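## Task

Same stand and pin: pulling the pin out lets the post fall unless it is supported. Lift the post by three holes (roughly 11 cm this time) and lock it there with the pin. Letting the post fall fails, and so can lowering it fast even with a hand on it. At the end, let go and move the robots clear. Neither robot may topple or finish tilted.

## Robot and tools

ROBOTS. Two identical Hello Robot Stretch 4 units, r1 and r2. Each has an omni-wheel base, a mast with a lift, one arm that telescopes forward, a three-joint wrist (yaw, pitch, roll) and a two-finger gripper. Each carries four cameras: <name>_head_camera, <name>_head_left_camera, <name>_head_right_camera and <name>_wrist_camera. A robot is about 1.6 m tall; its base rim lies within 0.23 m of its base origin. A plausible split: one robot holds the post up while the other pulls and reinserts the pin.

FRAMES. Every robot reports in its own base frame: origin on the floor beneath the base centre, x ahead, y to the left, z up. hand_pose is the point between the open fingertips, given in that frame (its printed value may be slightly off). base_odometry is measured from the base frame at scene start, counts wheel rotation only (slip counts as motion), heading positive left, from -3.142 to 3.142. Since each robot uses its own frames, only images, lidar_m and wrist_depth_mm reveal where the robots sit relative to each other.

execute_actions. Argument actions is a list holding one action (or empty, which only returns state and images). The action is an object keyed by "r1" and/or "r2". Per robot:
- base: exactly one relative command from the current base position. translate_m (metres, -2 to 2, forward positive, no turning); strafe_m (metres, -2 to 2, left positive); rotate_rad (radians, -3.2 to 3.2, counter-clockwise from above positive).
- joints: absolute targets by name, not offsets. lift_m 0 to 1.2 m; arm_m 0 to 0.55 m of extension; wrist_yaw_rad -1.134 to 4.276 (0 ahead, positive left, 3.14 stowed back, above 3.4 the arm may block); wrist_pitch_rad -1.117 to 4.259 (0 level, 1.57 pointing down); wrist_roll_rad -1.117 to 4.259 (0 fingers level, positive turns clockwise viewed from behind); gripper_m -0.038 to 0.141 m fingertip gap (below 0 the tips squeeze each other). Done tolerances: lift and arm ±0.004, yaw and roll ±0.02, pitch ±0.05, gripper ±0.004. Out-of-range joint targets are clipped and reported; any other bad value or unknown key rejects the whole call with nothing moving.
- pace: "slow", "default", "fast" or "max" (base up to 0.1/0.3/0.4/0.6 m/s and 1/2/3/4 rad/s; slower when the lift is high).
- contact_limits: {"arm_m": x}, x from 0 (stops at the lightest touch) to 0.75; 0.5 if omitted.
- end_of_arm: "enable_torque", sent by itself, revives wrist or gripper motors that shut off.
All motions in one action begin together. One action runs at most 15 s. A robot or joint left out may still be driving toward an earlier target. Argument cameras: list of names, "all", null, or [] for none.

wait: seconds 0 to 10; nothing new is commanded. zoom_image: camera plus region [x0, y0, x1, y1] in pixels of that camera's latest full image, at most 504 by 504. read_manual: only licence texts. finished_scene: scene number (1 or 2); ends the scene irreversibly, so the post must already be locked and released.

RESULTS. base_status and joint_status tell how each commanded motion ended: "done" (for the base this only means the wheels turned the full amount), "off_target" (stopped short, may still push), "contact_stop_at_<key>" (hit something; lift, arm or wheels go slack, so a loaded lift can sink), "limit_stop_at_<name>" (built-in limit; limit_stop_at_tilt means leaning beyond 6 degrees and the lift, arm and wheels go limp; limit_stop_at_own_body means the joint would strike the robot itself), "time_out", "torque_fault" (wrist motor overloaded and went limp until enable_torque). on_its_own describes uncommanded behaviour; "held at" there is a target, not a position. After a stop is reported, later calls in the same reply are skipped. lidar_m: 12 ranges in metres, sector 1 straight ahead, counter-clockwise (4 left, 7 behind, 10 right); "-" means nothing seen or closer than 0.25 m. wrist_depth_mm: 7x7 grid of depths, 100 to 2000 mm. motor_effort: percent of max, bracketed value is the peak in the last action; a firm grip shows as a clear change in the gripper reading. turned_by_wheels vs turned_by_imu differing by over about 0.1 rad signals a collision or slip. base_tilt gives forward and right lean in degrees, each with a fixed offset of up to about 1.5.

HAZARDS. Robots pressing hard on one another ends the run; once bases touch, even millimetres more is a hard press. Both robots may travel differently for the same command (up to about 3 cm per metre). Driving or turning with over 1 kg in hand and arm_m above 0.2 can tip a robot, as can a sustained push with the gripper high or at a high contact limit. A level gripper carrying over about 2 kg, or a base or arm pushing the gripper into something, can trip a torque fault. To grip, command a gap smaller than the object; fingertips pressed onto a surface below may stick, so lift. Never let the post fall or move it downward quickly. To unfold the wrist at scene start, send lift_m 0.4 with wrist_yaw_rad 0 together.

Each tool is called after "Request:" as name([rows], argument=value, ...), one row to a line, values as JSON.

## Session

Request:
execute_actions(actions=[])

Scene clock: 0.00 s.
r1.base_odometry: x=+0.000 y=+0.000 heading=+0.000 (m, m, rad; r1's odometry frame)
r1.turned_by_wheels: +0.000 (rad since the last result)
r1.turned_by_imu: +0.000 (rad since the last result)
r1.base_tilt: forward=+0.3 right=+0.8 (deg)
r1.lidar_m: 1.92 4.19 2.85 3.49 3.23 1.79 1.22 1.12 1.13 1.49 1.47 1.50
r1.base_status: not commanded
r1.joint_positions: lift_m=+0.152 arm_m=+0.001 wrist_yaw_rad=+3.231 wrist_pitch_rad=-0.017 wrist_roll_rad=+0.006 gripper_m=+0.057
r1.joint_status: not commanded
r1.motor_effort: lift_m=+20 arm_m=+0 wrist_yaw_rad=-1 wrist_pitch_rad=-7 wrist_roll_rad=+2 gripper_m=-3 wheel_0=-1 wheel_1=+1 wheel_2=+0 (%)
r1.hand_pose: x=-0.1229 y=+0.0615 z=+0.3347 quat_wxyz=(-0.044, +0.008, +0.003, +0.999) (m; r1's base frame)
r1.wrist_depth_mm: - - 131 1499 1808 - - / - 104 132 1499 1863 - - / - 113 134 1537 1808 - - / 137 136 1255 1499 1863 - - / 220 1182 1281 1537 1808 - - / 223 1025 216 1098 202 1255 1281 / 224 750 842 - 842 798 866
r2.base_odometry: x=+0.000 y=+0.000 heading=+0.000 (m, m, rad; r2's odometry frame)
r2.turned_by_wheels: +0.000 (rad since the last result)
r2.turned_by_imu: +0.000 (rad since the last result)
r2.base_tilt: forward=-0.2 right=-0.5 (deg)
r2.lidar_m: 0.93 0.74 0.71 0.78 1.17 1.40 1.52 2.25 4.20 4.32 3.40 2.03
r2.base_status: not commanded
r2.joint_positions: lift_m=+0.169 arm_m=+0.000 wrist_yaw_rad=+3.113 wrist_pitch_rad=-0.004 wrist_roll_rad=-0.010 gripper_m=+0.057
r2.joint_status: not commanded
r2.motor_effort: lift_m=+19 arm_m=+0 wrist_yaw_rad=+0 wrist_pitch_rad=-7 wrist_roll_rad=-1 gripper_m=-2 wheel_0=+0 wheel_1=+1 wheel_2=+0 (%)
r2.hand_pose: x=-0.1146 y=+0.0957 z=+0.3483 quat_wxyz=(+0.014, +0.002, -0.005, +1.000) (m; r2's base frame)
r2.wrist_depth_mm: - 139 - 1808 1618 1366 1229 / - 139 - 1808 1537 1397 1205 / 106 138 223 1756 1537 1366 1255 / 120 138 1983 1756 1537 1366 1205 / - - - 1756 1537 1336 1205 / 1576 1499 198 1499 202 1308 1205 / 991 917 991 148 931 1008 1025
pictures: r1_head_camera, r1_head_left_camera, r1_head_right_camera, r1_wrist_camera, r2_head_camera, r2_head_left_camera, r2_head_right_camera, r2_wrist_camera
camera_calibration (this result's frames):
r1_wrist_camera: T_world_to_cam=[[-0.0665687, 0.997659, 0.0156815, -0.0789915], [0.0287279, 0.0176262, -0.999432, 0.380367], [-0.997368, -0.0660804, -0.029834, 0.124627], [0, 0, 0, 1]] pos_world=[0.108113, 0.0803375, 0.385107]
r2_wrist_camera: T_world_to_cam=[[0.062772, 0.99734, 0.0370527, -0.112313], [-0.0153198, 0.0380844, -0.999157, 0.406895], [-0.99791, 0.0621514, 0.0176697, 0.094278], [0, 0, 0, 1]] pos_world=[0.107365, 0.0906586, 0.409048]
Images, in order (width x height): r1_head_camera 420x560, r1_head_left_camera 420x672, r1_head_right_camera 420x672, r1_wrist_camera 616x392, r2_head_camera 420x560, r2_head_left_camera 420x672, r2_head_right_camera 420x672, r2_wrist_camera 616x392.

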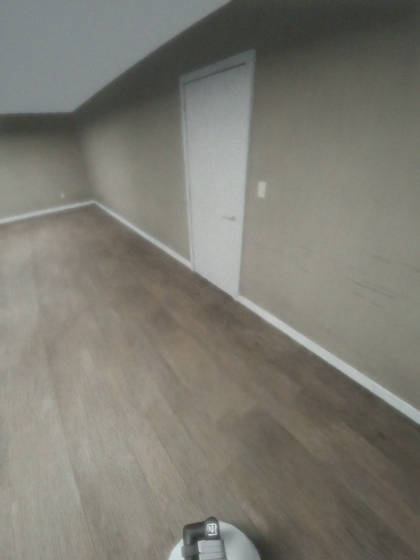

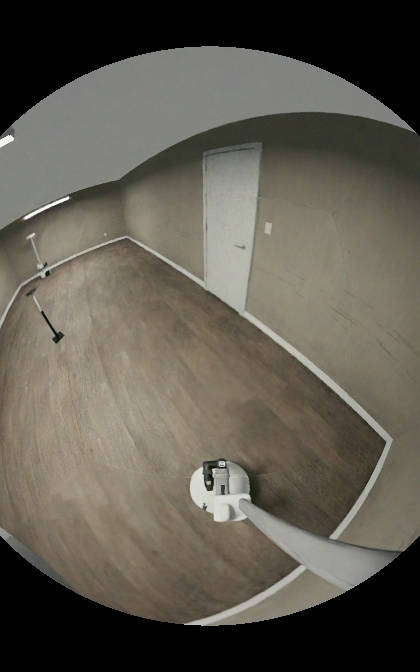

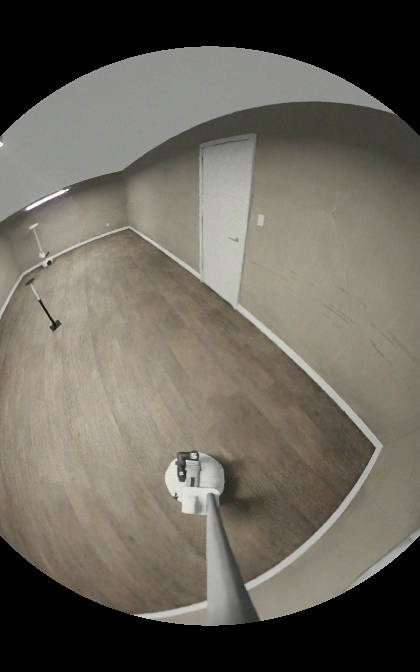

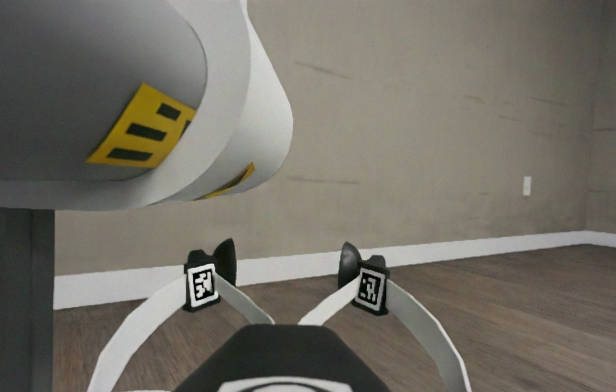

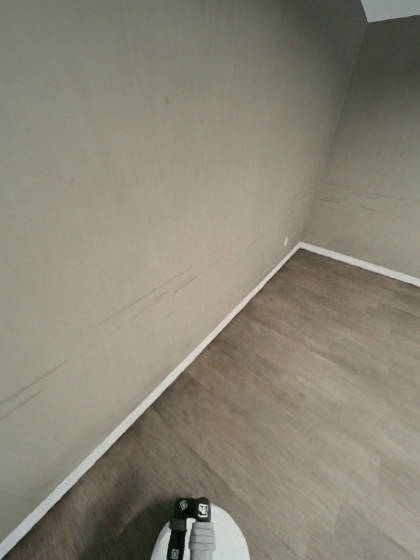

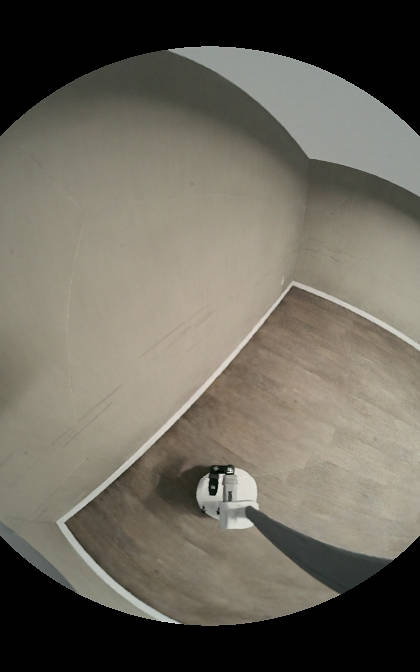

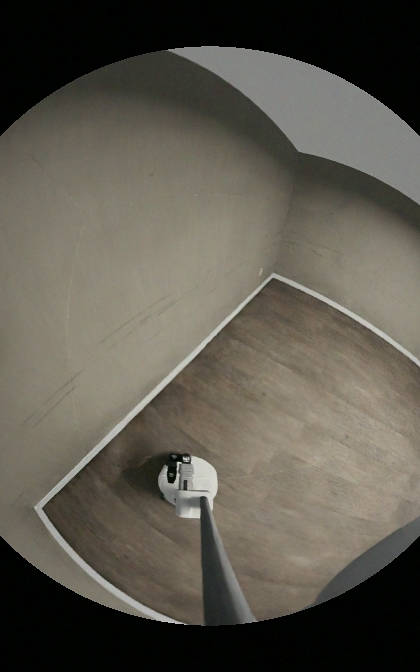

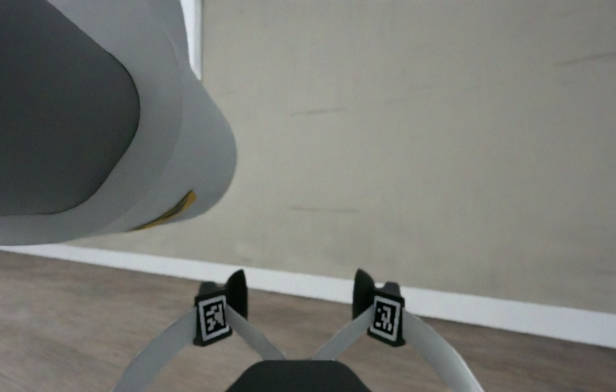

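Request:
zoom_image(camera="r1_head_left_camera", region=[10, 270, 90, 360])

Request:
execute_actions([
  {"r1": {"base": {"rotate_rad": 0.98}, "pace": "max"}, "r2": {"base": {"rotate_rad": -1.98}, "pace": "max"}},
], cameras=["r1_head_camera", "r2_head_camera"])

Region (10, 270, 90, 360) of r1_head_left_camera's 420x672 image, scaled by 5.600, with more detail than that image has.

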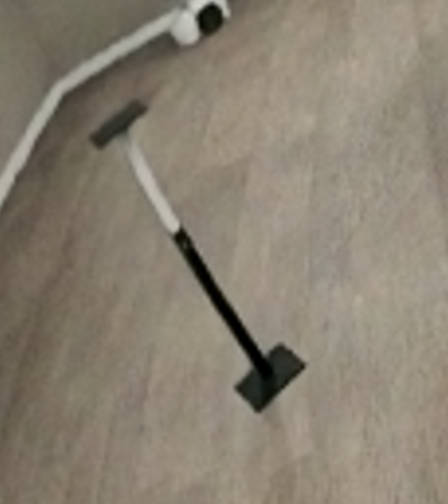

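Scene clock: 12.07 s.
r1.base_odometry: x=+0.000 y=+0.000 heading=+0.980 (m, m, rad; r1's odometry frame)
r1.turned_by_wheels: +0.980 (rad since the last result)
r1.turned_by_imu: +0.999 (rad since the last result)
r1.base_tilt: forward=+0.3 right=+0.9 (deg)
r1.lidar_m: 2.87 3.60 3.25 1.95 1.25 1.13 1.13 1.40 1.48 1.50 1.85 3.66
r1.base_status: done
r1.joint_positions: lift_m=+0.152 arm_m=+0.001 wrist_yaw_rad=+3.230 wrist_pitch_rad=-0.017 wrist_roll_rad=+0.006 gripper_m=+0.057
r1.joint_status: not commanded
r1.motor_effort: lift_m=+21(20) arm_m=+0(0) wrist_yaw_rad=-2(1) wrist_pitch_rad=-7(8) wrist_roll_rad=+2(1) gripper_m=-3(3) wheel_0=-1(9) wheel_1=+0(11) wheel_2=+2(11) (%)
r1.hand_pose: x=-0.1229 y=+0.0615 z=+0.3347 quat_wxyz=(-0.044, +0.008, +0.003, +0.999) (m; r1's base frame)
r1.wrist_depth_mm: - - 131 1308 1182 1078 1008 / - 104 132 1308 1182 1098 1008 / - 113 133 1308 1229 1078 1042 / 137 136 1397 1308 1182 1160 1008 / 221 1661 1397 1366 1205 1118 1042 / 224 1025 216 1098 202 1098 1025 / 224 750 842 - 798 798 878
r2.base_odometry: x=+0.000 y=+0.000 heading=-1.980 (m, m, rad; r2's odometry frame)
r2.turned_by_wheels: -1.980 (rad since the last result)
r2.turned_by_imu: -1.969 (rad since the last result)
r2.base_tilt: forward=-0.2 right=-0.4 (deg)
r2.lidar_m: 4.26 4.00 3.36 1.61 0.87 0.72 0.72 0.83 1.36 1.39 1.59 2.56
r2.base_status: done
r2.joint_positions: lift_m=+0.169 arm_m=+0.000 wrist_yaw_rad=+3.113 wrist_pitch_rad=-0.004 wrist_roll_rad=-0.010 gripper_m=+0.057
r2.joint_status: not commanded
r2.motor_effort: lift_m=+19(19) arm_m=+0(0) wrist_yaw_rad=+1(1) wrist_pitch_rad=-8(7) wrist_roll_rad=-1(1) gripper_m=-2(5) wheel_0=+0(10) wheel_1=+0(11) wheel_2=-1(10) (%)
r2.hand_pose: x=-0.1145 y=+0.0957 z=+0.3483 quat_wxyz=(+0.014, +0.002, -0.005, +1.000) (m; r2's base frame)
r2.wrist_depth_mm: - 139 878 866 831 788 768 / - 138 878 854 809 788 759 / 106 138 223 842 831 788 768 / 120 138 866 831 831 788 750 / 946 904 904 842 820 768 768 / 946 904 198 842 203 798 768 / 917 878 854 148 788 778 759
pictures: r1_head_camera, r2_head_camera
Images, in order (width x height): r1_head_camera 420x560, r2_head_camera 420x560.

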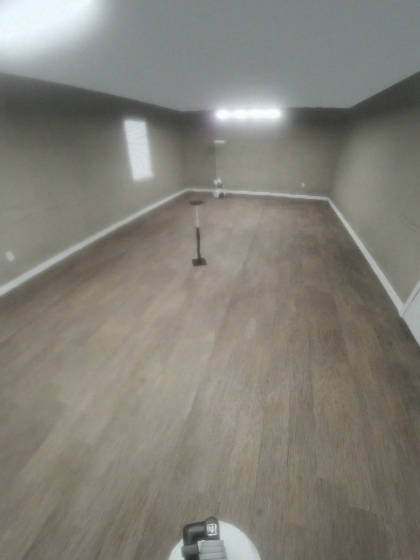

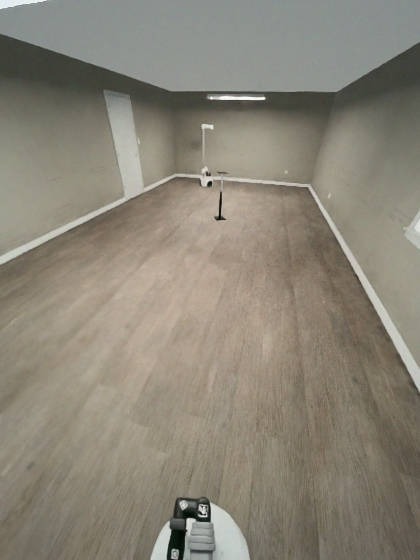

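Request:
zoom_image(camera="r1_head_camera", region=[165, 190, 235, 280])

Request:
zoom_image(camera="r2_head_camera", region=[190, 160, 250, 230])

Region (165, 190, 235, 280) of r1_head_camera's 420x560 image, scaled by 5.600, with more detail than that image has.

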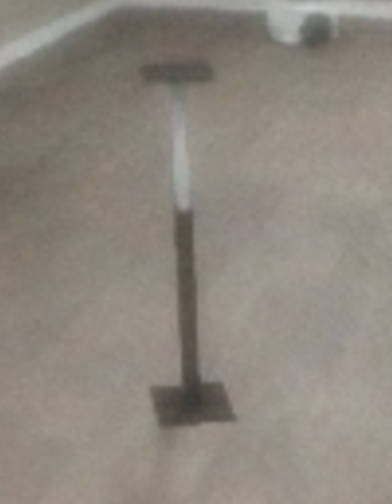

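Region (190, 160, 250, 230) of r2_head_camera's 420x560 image, scaled by 7.200, with more detail than that image has; it fills the left 432 columns of this view, and the rest is white.

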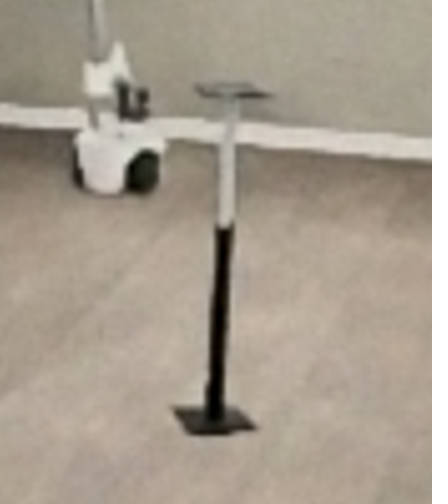

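Request:
execute_actions([
  {"r1": {"base": {"translate_m": 2.0}, "joints": {"lift_m": 0.4, "wrist_yaw_rad": 0}, "pace": "max"}, "r2": {"base": {"translate_m": 2.0}, "pace": "max"}},
], cameras=["r1_head_camera", "r1_wrist_camera", "r2_head_camera"])

Scene clock: 24.10 s.
r1.base_odometry: x=+1.114 y=+1.661 heading=+0.980 (m, m, rad; r1's odometry frame)
r1.turned_by_wheels: +0.000 (rad since the last result)
r1.turned_by_imu: -0.012 (rad since the last result)
r1.base_tilt: forward=+0.3 right=+0.8 (deg)
r1.lidar_m: 0.80 2.82 2.55 2.56 3.13 3.01 3.00 2.39 2.16 2.18 2.70 5.20
r1.base_status: done
r1.joint_positions: lift_m=+0.400 arm_m=+0.001 wrist_yaw_rad=+0.000 wrist_pitch_rad=-0.017 wrist_roll_rad=+0.006 gripper_m=+0.057
r1.joint_status: all done
r1.motor_effort: lift_m=+21(28) arm_m=+0(0) wrist_yaw_rad=-2(8) wrist_pitch_rad=-7(7) wrist_roll_rad=+2(1) gripper_m=-3(4) wheel_0=-1(8) wheel_1=-1(9) wheel_2=+2(14) (%)
r1.hand_pose: x=+0.4606 y=-0.0874 z=+0.5830 quat_wxyz=(+1.000, +0.003, -0.008, +0.000) (m; r1's base frame)
r1.wrist_depth_mm: - - 676 - - - - / - - - - - - - / - - - - - - - / - - - - - - - / - - - - - - - / 1708 1661 216 1708 202 - - / 1281 1205 1366 - 1336 1281 1397
r2.base_odometry: x=-0.796 y=-1.835 heading=-1.980 (m, m, rad; r2's odometry frame)
r2.turned_by_wheels: +0.000 (rad since the last result)
r2.turned_by_imu: +0.000 (rad since the last result)
r2.base_tilt: forward=-0.2 right=-0.5 (deg)
r2.lidar_m: 2.18 3.46 2.92 2.92 3.20 2.70 2.70 2.18 1.79 1.80 2.08 3.44
r2.base_status: done
r2.joint_positions: lift_m=+0.169 arm_m=+0.000 wrist_yaw_rad=+3.113 wrist_pitch_rad=-0.004 wrist_roll_rad=-0.010 gripper_m=+0.057
r2.joint_status: not commanded
r2.motor_effort: lift_m=+19(19) arm_m=+0(0) wrist_yaw_rad=+0(0) wrist_pitch_rad=-7(7) wrist_roll_rad=-1(2) gripper_m=-3(4) wheel_0=+0(8) wheel_1=+0(11) wheel_2=+1(16) (%)
r2.hand_pose: x=-0.1145 y=+0.0957 z=+0.3483 quat_wxyz=(+0.014, +0.002, -0.005, +1.000) (m; r2's base frame)
r2.wrist_depth_mm: - 139 - - - - - / - 139 - - - - - / 106 138 224 - - - - / 120 138 - - - - - / - - - - - - - / 1576 1537 198 1537 202 1576 1576 / 991 917 991 148 931 976 1008
pictures: r1_head_camera, r1_wrist_camera, r2_head_camera
camera_calibration (this result's frames):
r1_wrist_camera: T_world_to_cam=[[-0.0221577, -0.999631, 0.0156821, -0.0905312], [-0.0301614, -0.0150104, -0.999432, 0.638645], [0.999299, -0.0226181, -0.0298177, -0.211734], [0, 0, 0, 1]] pos_world=[0.228842, -0.0857005, 0.633389]
Images, in order (width x height): r1_head_camera 420x560, r1_wrist_camera 616x392, r2_head_camera 420x560.

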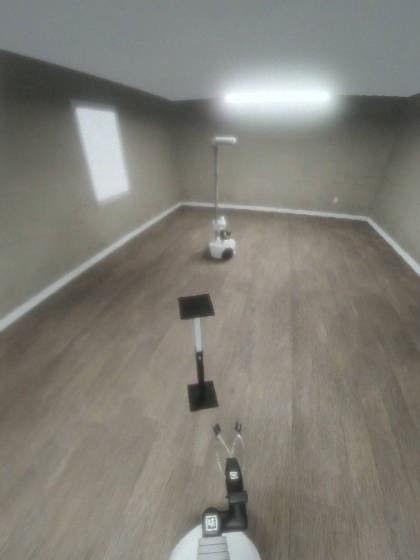

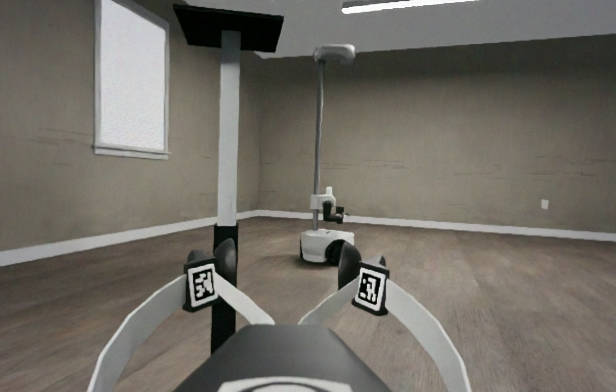

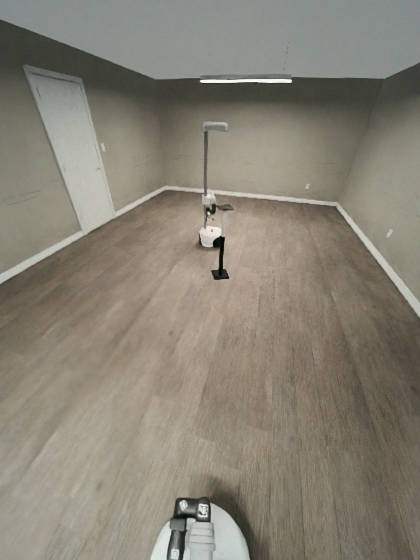

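Request:
zoom_image(camera="r1_head_camera", region=[155, 285, 255, 420])

Request:
zoom_image(camera="r2_head_camera", region=[185, 195, 255, 290])

Request:
zoom_image(camera="r1_wrist_camera", region=[160, 0, 300, 290])

Region (155, 285, 255, 420) of r1_head_camera's 420x560 image, scaled by 3.733, with more detail than that image has; it fills the left 373 columns of this view, and the rest is white.

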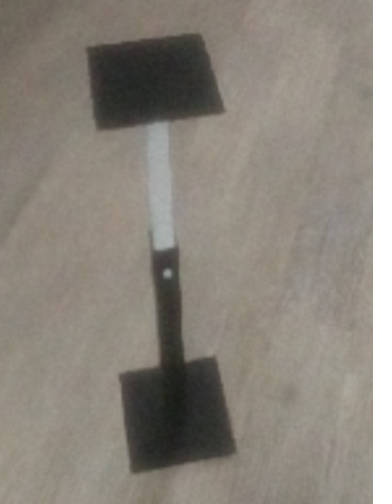

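Region (185, 195, 255, 290) of r2_head_camera's 420x560 image, scaled by 5.305, with more detail than that image has; it fills the left 371 columns of this view, and the rest is white.

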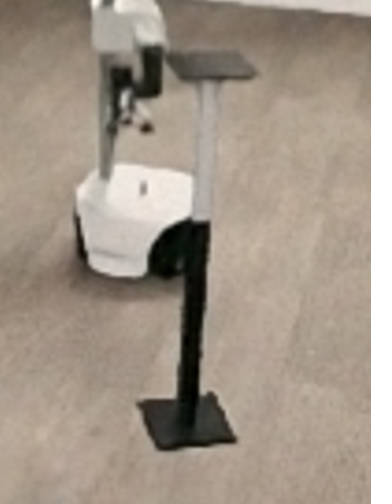

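Region (160, 0, 300, 290) of r1_wrist_camera's 616x392 image, scaled by 1.738; it fills the left 243 columns of this view, and the rest is white.

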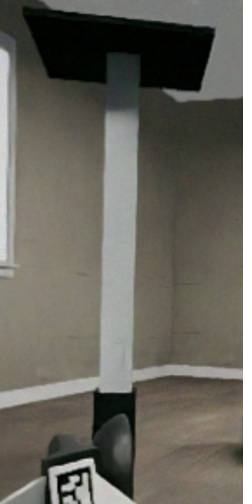

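Request:
execute_actions([
  {"r1": {"base": {"rotate_rad": 0.119}, "joints": {"lift_m": 0.33, "arm_m": 0.2}}, "r2": {"base": {"translate_m": 1.53}, "joints": {"lift_m": 0.66, "wrist_yaw_rad": 0.293, "gripper_m": 0.12}, "pace": "max"}},
], cameras=["r1_head_camera", "r1_wrist_camera", "r2_head_camera", "r2_wrist_camera"])

Scene clock: 35.13 s.
r1.base_odometry: x=+1.114 y=+1.661 heading=+1.099 (m, m, rad; r1's odometry frame)
r1.turned_by_wheels: +0.119 (rad since the last result)
r1.turned_by_imu: +0.121 (rad since the last result)
r1.base_tilt: forward=+0.3 right=+0.9 (deg)
r1.lidar_m: 0.78 2.70 2.55 2.63 3.18 2.99 3.06 2.34 2.15 2.27 2.99 1.13
r1.base_status: done
r1.joint_positions: lift_m=+0.330 arm_m=+0.198 wrist_yaw_rad=+0.000 wrist_pitch_rad=-0.017 wrist_roll_rad=+0.006 gripper_m=+0.057
r1.joint_status: all done
r1.motor_effort: lift_m=+17(19) arm_m=+9(9) wrist_yaw_rad=-3(0) wrist_pitch_rad=-7(7) wrist_roll_rad=+0(1) gripper_m=-3(4) wheel_0=-2(4) wheel_1=-2(7) wheel_2=-2(7) (%)
r1.hand_pose: x=+0.6578 y=-0.0874 z=+0.5134 quat_wxyz=(+1.000, +0.003, -0.008, +0.000) (m; r1's base frame)
r1.wrist_depth_mm: - - - - - - - / - - - - - - - / - - - - - - - / - - - - - - - / - - - 445 - - - / 1499 1430 216 449 202 1708 1808 / 1160 1098 1182 - 991 1160 1229
r2.base_odometry: x=-1.404 y=-3.239 heading=-1.980 (m, m, rad; r2's odometry frame)
r2.turned_by_wheels: +0.000 (rad since the last result)
r2.turned_by_imu: +0.000 (rad since the last result)
r2.base_tilt: forward=-0.2 right=-0.5 (deg)
r2.lidar_m: 0.62 3.05 2.60 2.58 2.92 4.21 4.21 2.57 2.17 2.15 2.46 0.69
r2.base_status: done
r2.joint_positions: lift_m=+0.660 arm_m=+0.000 wrist_yaw_rad=+0.293 wrist_pitch_rad=-0.004 wrist_roll_rad=-0.010 gripper_m=+0.120
r2.joint_status: all done
r2.motor_effort: lift_m=+21(27) arm_m=+0(0) wrist_yaw_rad=+0(8) wrist_pitch_rad=-7(8) wrist_roll_rad=-1(1) gripper_m=+0(2) wheel_0=-1(9) wheel_1=+0(10) wheel_2=+1(15) (%)
r2.hand_pose: x=+0.4728 y=-0.0003 z=+0.8391 quat_wxyz=(+0.989, -0.005, -0.003, +0.146) (m; r2's base frame)
r2.wrist_depth_mm: - - - - 1464 - - / - - - - - - - / - - - - - - - / - - - - - - - / - - - - - - - / - - - - 220 - - / - 1983 - 150 854 - -
pictures: r1_head_camera, r1_wrist_camera, r2_head_camera, r2_wrist_camera
camera_calibration (this result's frames):
r1_wrist_camera: T_world_to_cam=[[-0.0221465, -0.999632, 0.0156812, -0.0850736], [-0.0301232, -0.0150107, -0.999433, 0.574955], [0.999301, -0.0226063, -0.0297797, -0.410859], [0, 0, 0, 1]] pos_world=[0.426007, -0.0856998, 0.563728]
r2_wrist_camera: T_world_to_cam=[[0.256088, -0.965943, 0.0370531, -0.163616], [0.0266033, -0.0312742, -0.999157, 0.890054], [0.966287, 0.256858, 0.0176884, -0.250894], [0, 0, 0, 1]] pos_world=[0.260658, -0.0657637, 0.899804]
Images, in order (width x height): r1_head_camera 420x560, r1_wrist_camera 616x392, r2_head_camera 420x560, r2_wrist_camera 616x392.

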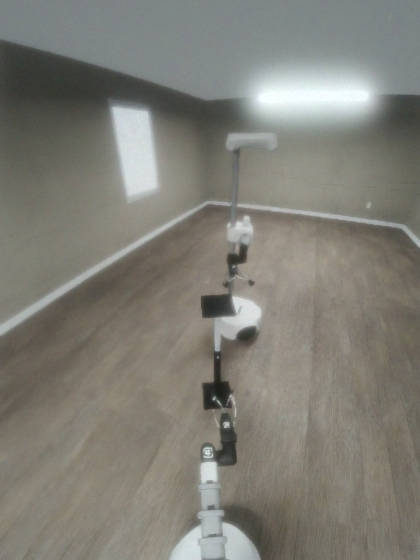

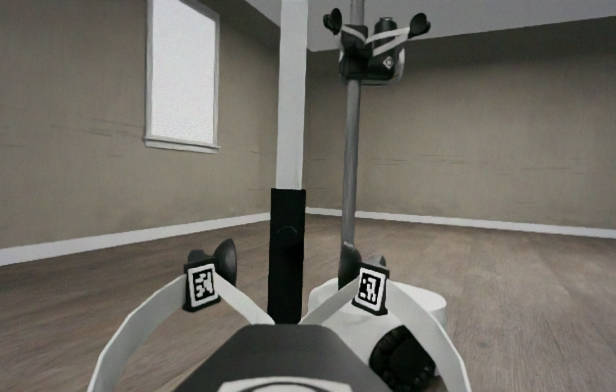

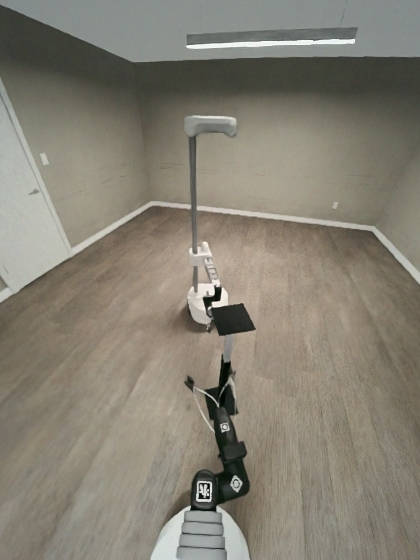

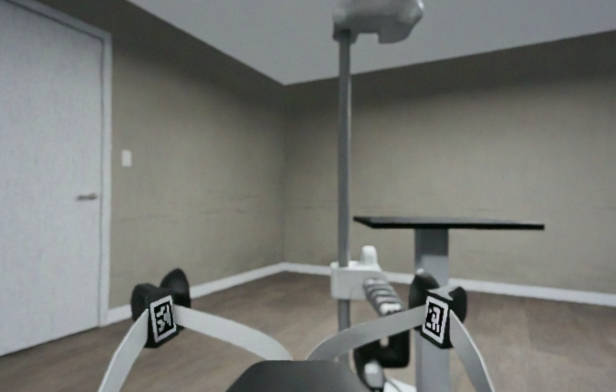

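Request:
execute_actions(actions=[])

Scene clock: 36.63 s.
r1.base_odometry: x=+1.114 y=+1.661 heading=+1.099 (m, m, rad; r1's odometry frame)
r1.turned_by_wheels: +0.000 (rad since the last result)
r1.turned_by_imu: +0.000 (rad since the last result)
r1.base_tilt: forward=+0.4 right=+0.8 (deg)
r1.lidar_m: 0.79 2.71 2.55 2.61 3.14 3.01 3.07 2.32 2.16 2.28 2.97 1.15
r1.base_status: done
r1.joint_positions: lift_m=+0.330 arm_m=+0.198 wrist_yaw_rad=+0.000 wrist_pitch_rad=-0.017 wrist_roll_rad=+0.006 gripper_m=+0.057
r1.joint_status: all done
r1.motor_effort: lift_m=+17(19) arm_m=+9(9) wrist_yaw_rad=-3(0) wrist_pitch_rad=-6(7) wrist_roll_rad=+1(1) gripper_m=-4(4) wheel_0=-2(4) wheel_1=-2(7) wheel_2=-2(7) (%)
r1.hand_pose: x=+0.6578 y=-0.0874 z=+0.5134 quat_wxyz=(+1.000, +0.003, -0.008, +0.000) (m; r1's base frame)
r1.wrist_depth_mm: - - - - - - - / - - - - - - - / - - - - - - - / - - - - - - - / - - - 445 - - - / 1537 1499 216 449 202 1756 1756 / 1118 1078 1182 - 991 1138 1229
r2.base_odometry: x=-1.404 y=-3.239 heading=-1.980 (m, m, rad; r2's odometry frame)
r2.turned_by_wheels: +0.000 (rad since the last result)
r2.turned_by_imu: +0.000 (rad since the last result)
r2.base_tilt: forward=-0.1 right=-0.5 (deg)
r2.lidar_m: 0.62 3.07 2.60 2.58 2.93 4.21 4.21 2.56 2.17 2.16 2.47 0.69
r2.base_status: done
r2.joint_positions: lift_m=+0.660 arm_m=+0.000 wrist_yaw_rad=+0.293 wrist_pitch_rad=-0.004 wrist_roll_rad=-0.010 gripper_m=+0.120
r2.joint_status: all done
r2.motor_effort: lift_m=+21(27) arm_m=+0(0) wrist_yaw_rad=-1(8) wrist_pitch_rad=-7(8) wrist_roll_rad=-1(1) gripper_m=+0(2) wheel_0=-1(9) wheel_1=+0(10) wheel_2=+1(15) (%)
r2.hand_pose: x=+0.4728 y=-0.0003 z=+0.8391 quat_wxyz=(+0.989, -0.005, -0.003, +0.146) (m; r2's base frame)
r2.wrist_depth_mm: - - - - 1499 - - / - - - - - - - / - - - - - - - / - - - - - - - / - - - - - - - / - - - - 220 - - / - - - 151 842 1983 -
pictures: r1_head_camera, r1_head_left_camera, r1_head_right_camera, r1_wrist_camera, r2_head_camera, r2_head_left_camera, r2_head_right_camera, r2_wrist_camera
camera_calibration (this result's frames):
r1_wrist_camera: T_world_to_cam=[[-0.0221465, -0.999632, 0.0156814, -0.0850737], [-0.0301232, -0.0150109, -0.999433, 0.574955], [0.999301, -0.0226063, -0.0297796, -0.410859], [0, 0, 0, 1]] pos_world=[0.426007, -0.0856998, 0.563728]
r2_wrist_camera: T_world_to_cam=[[0.256088, -0.965943, 0.0370529, -0.163616], [0.0266034, -0.031274, -0.999157, 0.890054], [0.966287, 0.256858, 0.0176885, -0.250894], [0, 0, 0, 1]] pos_world=[0.260658, -0.0657637, 0.899804]
Images, in order (width x height): r1_head_camera 420x560, r1_head_left_camera 420x672, r1_head_right_camera 420x672, r1_wrist_camera 616x392, r2_head_camera 420x560, r2_head_left_camera 420x672, r2_head_right_camera 420x672, r2_wrist_camera 616x392.

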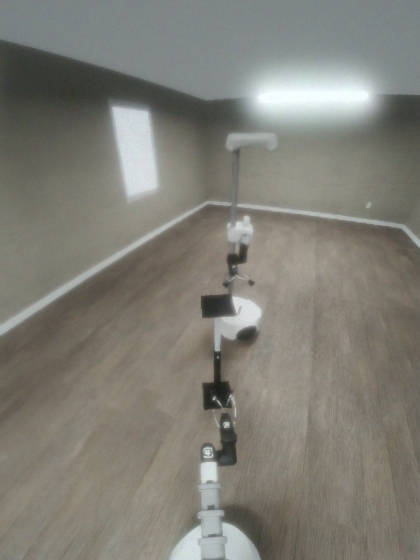

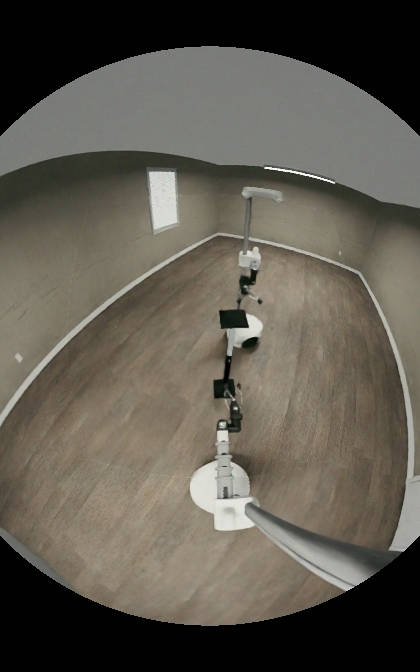

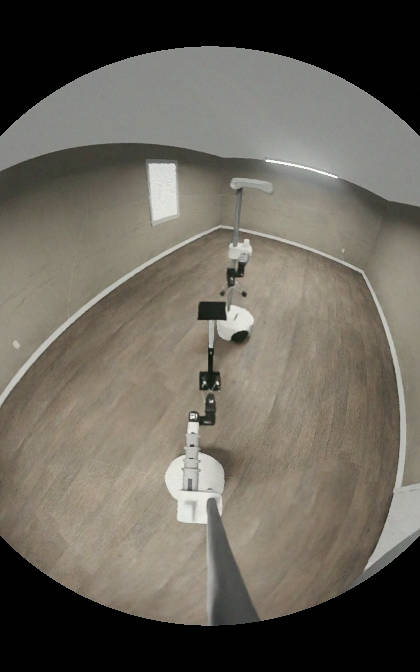

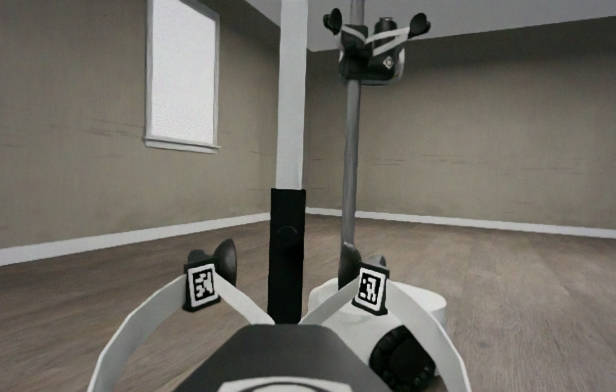

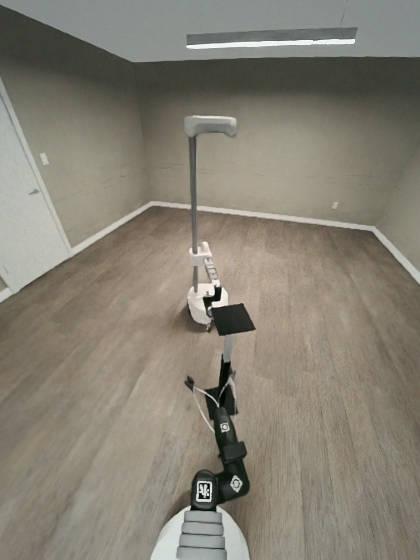

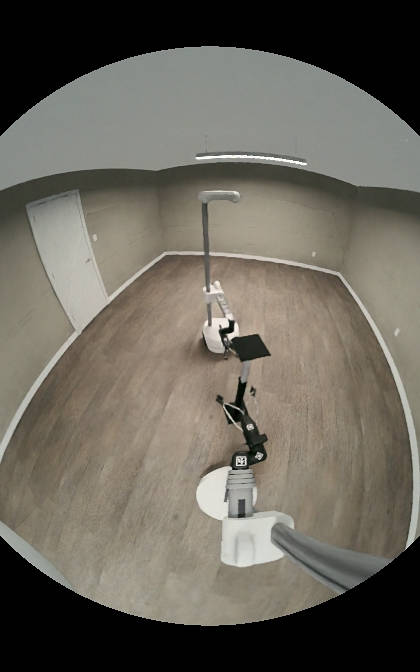

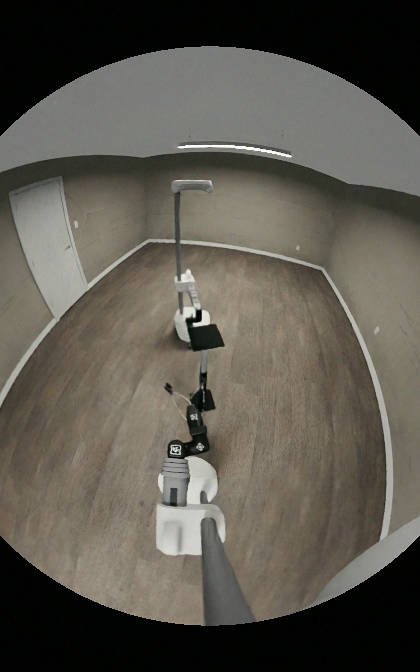

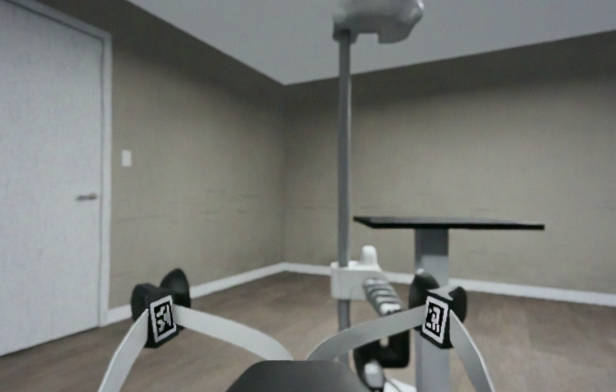

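Request:
zoom_image(camera="r2_wrist_camera", region=[330, 180, 570, 340])

Request:
zoom_image(camera="r1_wrist_camera", region=[220, 160, 360, 300])

Region (330, 180, 570, 340) of r2_wrist_camera's 616x392 image, scaled by 2.100.

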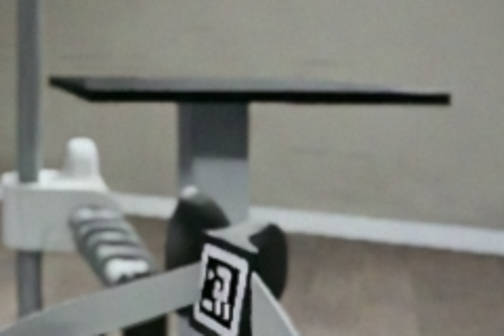

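Region (220, 160, 360, 300) of r1_wrist_camera's 616x392 image, scaled by 3.600.

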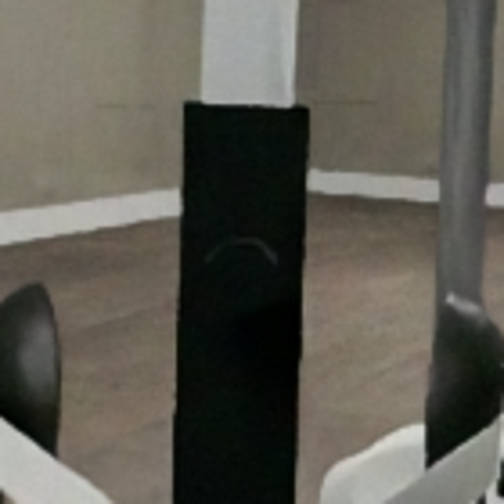

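Request:
execute_actions([
  {"r1": {"base": {"translate_m": 0.15}, "joints": {"arm_m": 0.222, "lift_m": 0.325}}, "r2": {"base": {"strafe_m": -0.087}, "joints": {"arm_m": 0.17, "lift_m": 0.663}}},
], cameras=["r1_wrist_camera", "r2_wrist_camera", "r1_head_camera"])

Scene clock: 45.17 s.
r1.base_odometry: x=+1.182 y=+1.795 heading=+1.099 (m, m, rad; r1's odometry frame)
r1.turned_by_wheels: +0.000 (rad since the last result)
r1.turned_by_imu: -0.001 (rad since the last result)
r1.base_tilt: forward=+0.4 right=+0.8 (deg)
r1.lidar_m: 0.66 2.62 2.49 2.57 3.32 3.12 3.21 2.36 2.24 2.32 3.03 1.33
r1.base_status: done
r1.joint_positions: lift_m=+0.325 arm_m=+0.220 wrist_yaw_rad=+0.000 wrist_pitch_rad=-0.017 wrist_roll_rad=+0.006 gripper_m=+0.057
r1.joint_status: all done
r1.motor_effort: lift_m=+17(18) arm_m=+8(9) wrist_yaw_rad=-1(1) wrist_pitch_rad=-7(6) wrist_roll_rad=+1(1) gripper_m=-4(5) wheel_0=+1(7) wheel_1=+2(6) wheel_2=+1(11) (%)
r1.hand_pose: x=+0.6798 y=-0.0874 z=+0.5084 quat_wxyz=(+1.000, +0.003, -0.008, +0.000) (m; r1's base frame)
r1.wrist_depth_mm: - - - 273 - - - / - - - 274 - - - / - - - 1060 - - - / - - - 278 - - - / - - - 272 - - - / 1499 1430 214 274 202 1808 1808 / 1118 1078 1205 - 842 1118 1229
r2.base_odometry: x=-1.484 y=-3.204 heading=-1.980 (m, m, rad; r2's odometry frame)
r2.turned_by_wheels: +0.000 (rad since the last result)
r2.turned_by_imu: -0.001 (rad since the last result)
r2.base_tilt: forward=-0.2 right=-0.5 (deg)
r2.lidar_m: 0.63 3.14 2.68 2.66 3.03 4.23 - 2.42 2.07 2.08 2.37 3.91
r2.base_status: done
r2.joint_positions: lift_m=+0.663 arm_m=+0.169 wrist_yaw_rad=+0.293 wrist_pitch_rad=-0.004 wrist_roll_rad=-0.010 gripper_m=+0.120
r2.joint_status: all done
r2.motor_effort: lift_m=+22(22) arm_m=+8(7) wrist_yaw_rad=+1(1) wrist_pitch_rad=-7(6) wrist_roll_rad=-1(1) gripper_m=+0(1) wheel_0=-2(8) wheel_1=+0(6) wheel_2=+0(1) (%)
r2.hand_pose: x=+0.6409 y=-0.0004 z=+0.8420 quat_wxyz=(+0.989, -0.005, -0.003, +0.146) (m; r2's base frame)
r2.wrist_depth_mm: - - - - - - - / - - - - - - - / - - - - - - - / - - - - - - - / - - - 287 - - - / - - - 286 220 - - / - - - 150 - 1983 -
pictures: r1_head_camera, r1_wrist_camera, r2_wrist_camera
camera_calibration (this result's frames):
r1_wrist_camera: T_world_to_cam=[[-0.0222439, -0.99963, 0.0156813, -0.0844698], [-0.0301247, -0.0150079, -0.999433, 0.570634], [0.999299, -0.0227037, -0.0297797, -0.433008], [0, 0, 0, 1]] pos_world=[0.448015, -0.0857053, 0.558741]
r2_wrist_camera: T_world_to_cam=[[0.255726, -0.966039, 0.0370531, -0.206648], [0.0265859, -0.0312857, -0.999157, 0.888483], [0.966384, 0.256495, 0.0176824, -0.413405], [0, 0, 0, 1]] pos_world=[0.428732, -0.0657971, 0.902701]
Images, in order (width x height): r1_head_camera 420x560, r1_wrist_camera 616x392, r2_wrist_camera 616x392.

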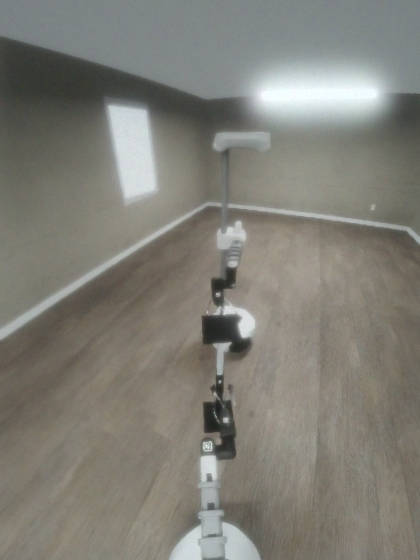

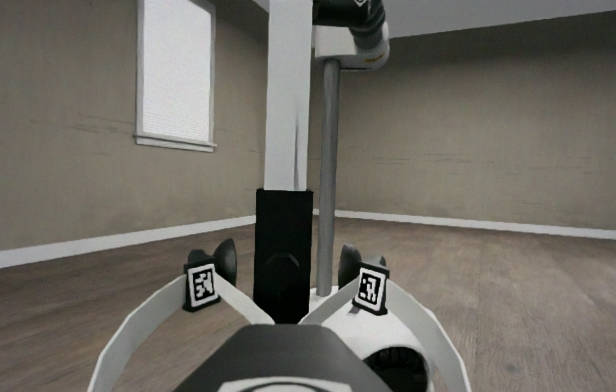

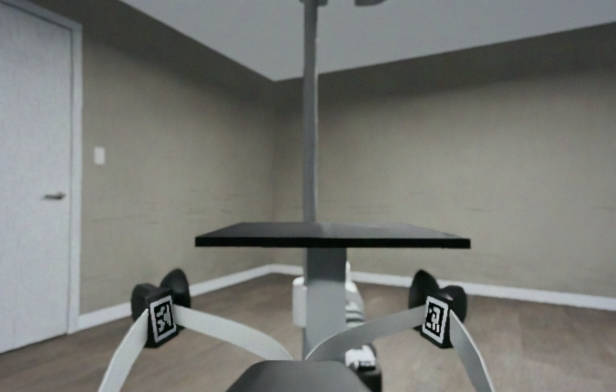

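Request:
zoom_image(camera="r1_wrist_camera", region=[190, 170, 390, 330])

Request:
zoom_image(camera="r2_wrist_camera", region=[120, 190, 500, 370])

Region (190, 170, 390, 330) of r1_wrist_camera's 616x392 image, scaled by 2.520; it fills the top 403 rows of this view, and the rest is white.

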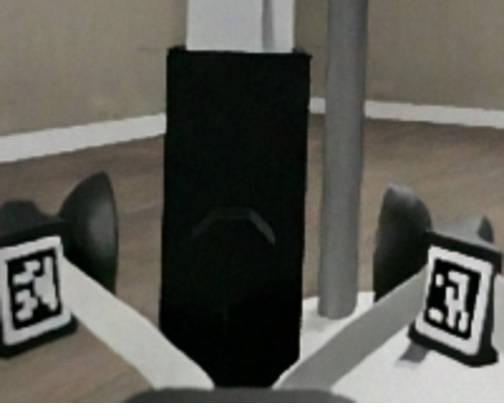

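Region (120, 190, 500, 370) of r2_wrist_camera's 616x392 image, scaled by 1.326; it fills the top 239 rows of this view, and the rest is white.

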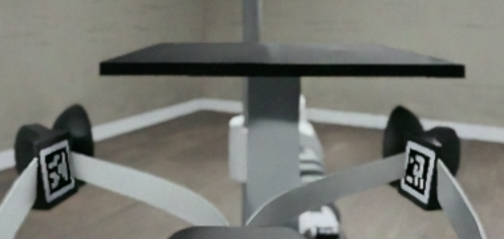

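Request:
execute_actions([
  {"r1": {"base": {"strafe_m": 0.0035}, "joints": {"arm_m": 0.247, "lift_m": 0.323, "gripper_m": 0.038}, "contact_limits": {"arm_m": 0.25}}, "r2": {"base": {"strafe_m": 0.0025}, "joints": {"arm_m": 0.252, "lift_m": 0.670, "gripper_m": 0.05}, "contact_limits": {"arm_m": 0.25}}},
], cameras=["r1_wrist_camera", "r2_wrist_camera"])

Scene clock: 51.67 s.
r1.base_odometry: x=+1.179 y=+1.797 heading=+1.099 (m, m, rad; r1's odometry frame)
r1.turned_by_wheels: +0.000 (rad since the last result)
r1.turned_by_imu: +0.000 (rad since the last result)
r1.base_tilt: forward=+0.3 right=+0.8 (deg)
r1.lidar_m: 0.62 2.65 2.49 2.54 3.31 3.12 3.20 2.40 2.24 2.31 3.05 1.32
r1.base_status: done
r1.joint_positions: lift_m=+0.323 arm_m=+0.245 wrist_yaw_rad=+0.000 wrist_pitch_rad=-0.017 wrist_roll_rad=+0.006 gripper_m=+0.038
r1.joint_status: all done
r1.motor_effort: lift_m=+17(17) arm_m=+9(9) wrist_yaw_rad=-1(1) wrist_pitch_rad=-7(8) wrist_roll_rad=+3(2) gripper_m=-5(3) wheel_0=+1(7) wheel_1=-2(8) wheel_2=+0(2) (%)
r1.contact_limits: arm_m 0.25
r1.hand_pose: x=+0.7048 y=-0.0874 z=+0.5064 quat_wxyz=(+1.000, +0.003, -0.008, +0.000) (m; r1's base frame)
r1.wrist_depth_mm: - - - 991 - - - / - - - 250 - - - / - - - 251 - - - / - - - 249 - - - / - - - 245 - - - / 1537 1576 195 211 196 1756 1756 / 1098 1060 1182 - 831 1098 1205
r2.base_odometry: x=-1.482 y=-3.205 heading=-1.980 (m, m, rad; r2's odometry frame)
r2.turned_by_wheels: +0.000 (rad since the last result)
r2.turned_by_imu: -0.001 (rad since the last result)
r2.base_tilt: forward=-0.2 right=-0.4 (deg)
r2.lidar_m: 0.69 3.18 2.66 2.68 3.02 4.22 - 2.42 2.08 2.08 2.37 3.90
r2.base_status: done
r2.joint_positions: lift_m=+0.670 arm_m=+0.251 wrist_yaw_rad=+0.293 wrist_pitch_rad=-0.004 wrist_roll_rad=-0.010 gripper_m=+0.050
r2.joint_status: all done
r2.motor_effort: lift_m=+22(23) arm_m=+8(9) wrist_yaw_rad=+0(0) wrist_pitch_rad=-7(7) wrist_roll_rad=-1(1) gripper_m=-1(0) wheel_0=+0(5) wheel_1=+1(2) wheel_2=+0(0) (%)
r2.contact_limits: arm_m 0.25
r2.hand_pose: x=+0.7229 y=-0.0004 z=+0.8490 quat_wxyz=(+0.989, -0.005, -0.003, +0.146) (m; r2's base frame)
r2.wrist_depth_mm: - - - - - - - / - - - - - - - / - - - - - - - / - - - - - - - / - - 206 208 211 - - / - - 185 208 189 - - / - 1983 1983 150 1921 - -
pictures: r1_wrist_camera, r2_wrist_camera
camera_calibration (this result's frames):
r1_wrist_camera: T_world_to_cam=[[-0.022174, -0.999631, 0.0156813, -0.0839111], [-0.0301236, -0.01501, -0.999433, 0.569376], [0.9993, -0.0226338, -0.0297796, -0.458055], [0, 0, 0, 1]] pos_world=[0.473025, -0.0857014, 0.556729]
r2_wrist_camera: T_world_to_cam=[[0.255786, -0.966023, 0.0370528, -0.227902], [0.0265976, -0.0312811, -0.999157, 0.893279], [0.966368, 0.256556, 0.0176927, -0.492774], [0, 0, 0, 1]] pos_world=[0.510736, -0.0657917, 0.909688]
Images, in order (width x height): r1_wrist_camera 616x392, r2_wrist_camera 616x392.

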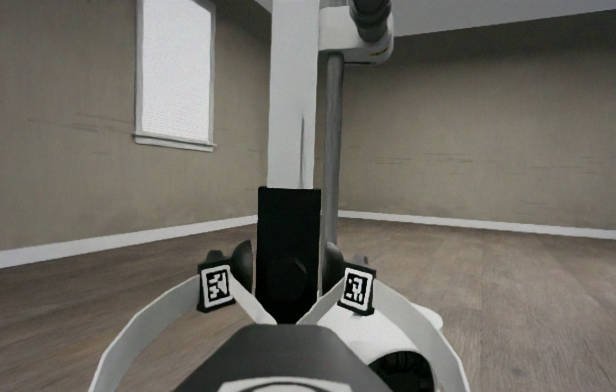

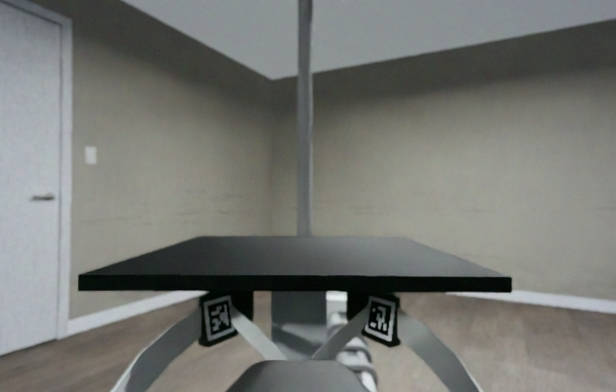

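Request:
zoom_image(camera="r1_wrist_camera", region=[190, 170, 390, 330])

Request:
zoom_image(camera="r2_wrist_camera", region=[180, 260, 420, 390])

Region (190, 170, 390, 330) of r1_wrist_camera's 616x392 image, scaled by 2.520; it fills the top 403 rows of this view, and the rest is white.

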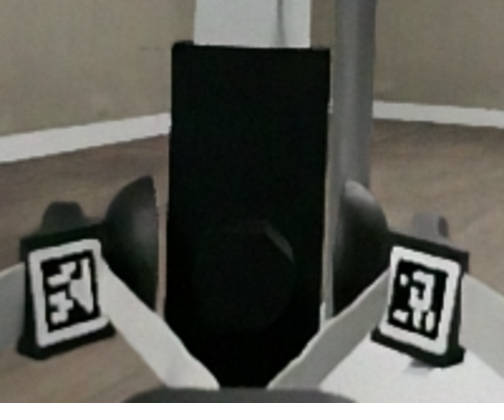

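Region (180, 260, 420, 390) of r2_wrist_camera's 616x392 image, scaled by 2.100; it fills the top 273 rows of this view, and the rest is white.

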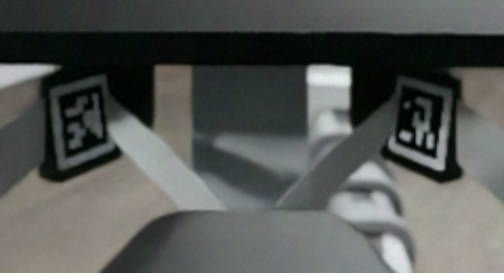

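Request:
execute_actions([
  {"r1": {"joints": {"arm_m": 0.254, "gripper_m": -0.036}, "contact_limits": {"arm_m": 0.25}}, "r2": {"base": {"strafe_m": 0.003}, "joints": {"arm_m": 0.264, "gripper_m": -0.012}, "contact_limits": {"arm_m": 0.3}}},
], cameras=["r1_wrist_camera", "r2_wrist_camera"])

Scene clock: 55.03 s.
r1.base_odometry: x=+1.179 y=+1.797 heading=+1.099 (m, m, rad; r1's odometry frame)
r1.turned_by_wheels: +0.000 (rad since the last result)
r1.turned_by_imu: +0.000 (rad since the last result)
r1.base_tilt: forward=+0.4 right=+0.8 (deg)
r1.lidar_m: 0.65 2.62 2.48 2.54 3.32 3.12 3.18 2.39 2.23 2.32 3.07 1.33
r1.base_status: not commanded
r1.joint_positions: lift_m=+0.323 arm_m=+0.254 wrist_yaw_rad=+0.004 wrist_pitch_rad=-0.017 wrist_roll_rad=+0.006 gripper_m=-0.035
r1.joint_status: all done
r1.motor_effort: lift_m=+17(17) arm_m=+2(9) wrist_yaw_rad=-12(28) wrist_pitch_rad=-6(8) wrist_roll_rad=+2(2) gripper_m=-28(34) wheel_0=-2(2) wheel_1=-1(2) wheel_2=+7(7) (%)
r1.contact_limits: arm_m 0.25
r1.hand_pose: x=+0.7134 y=-0.0863 z=+0.5063 quat_wxyz=(+1.000, +0.003, -0.008, +0.002) (m; r1's base frame)
r1.wrist_depth_mm: - - - 239 1008 - - / - - - 1025 - - - / - - - 245 - - - / - - - 239 - - - / - - - 236 - - - / 1537 165 186 198 182 1661 1756 / 1118 1060 1205 - 798 1042 1229
r2.base_odometry: x=-1.479 y=-3.207 heading=-1.979 (m, m, rad; r2's odometry frame)
r2.turned_by_wheels: +0.001 (rad since the last result)
r2.turned_by_imu: +0.000 (rad since the last result)
r2.base_tilt: forward=+0.0 right=-0.4 (deg)
r2.lidar_m: 0.69 3.15 2.68 2.66 3.03 4.22 - 2.43 2.09 2.08 2.37 3.91
r2.base_status: done
r2.joint_positions: lift_m=+0.670 arm_m=+0.264 wrist_yaw_rad=+0.299 wrist_pitch_rad=+0.006 wrist_roll_rad=-0.010 gripper_m=-0.011
r2.joint_status: all done
r2.on_its_own: wrist_yaw_rad is at rest, and its effort (-17) is outside its rest range (-13 to +13); wrist_pitch_rad is at rest, and its effort (-34) is outside its rest range (-23 to +23)
r2.motor_effort: lift_m=+22(22) arm_m=+1(8) wrist_yaw_rad=-17(17) wrist_pitch_rad=-34(38) wrist_roll_rad=-1(1) gripper_m=-20(24) wheel_0=+1(6) wheel_1=+0(8) wheel_2=+9(8) (%)
r2.contact_limits: arm_m 0.3
r2.hand_pose: x=+0.7362 y=+0.0014 z=+0.8463 quat_wxyz=(+0.989, -0.005, +0.002, +0.149) (m; r2's base frame)
r2.wrist_depth_mm: - - - - - - - / - - - - - - - / - - - - - - - / - - - - - - - / - - 213 215 216 - - / - 135 135 135 136 137 - / - 150 1983 190 1308 1863 -
pictures: r1_wrist_camera, r2_wrist_camera
camera_calibration (this result's frames):
r1_wrist_camera: T_world_to_cam=[[-0.0184267, -0.999707, 0.0156884, -0.0853231], [-0.0302345, -0.0151267, -0.999428, 0.569669], [0.999373, -0.0188905, -0.0299469, -0.466235], [0, 0, 0, 1]] pos_world=[0.481594, -0.0854883, 0.556719]
r2_wrist_camera: T_world_to_cam=[[0.261816, -0.964394, 0.03737, -0.234196], [0.0178874, -0.0338652, -0.999266, 0.896804], [0.964952, 0.262292, 0.00838403, -0.497126], [0, 0, 0, 1]] pos_world=[0.524977, -0.0650947, 0.909066]
Images, in order (width x height): r1_wrist_camera 616x392, r2_wrist_camera 616x392.

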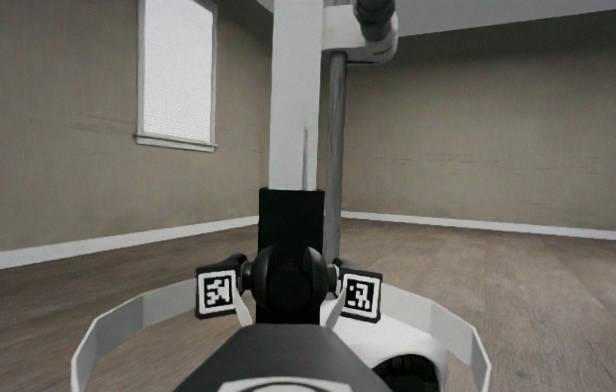

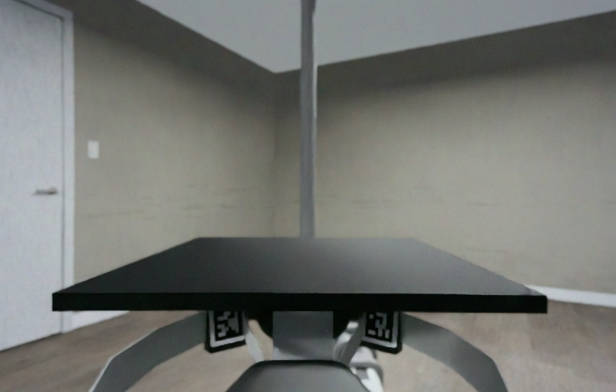

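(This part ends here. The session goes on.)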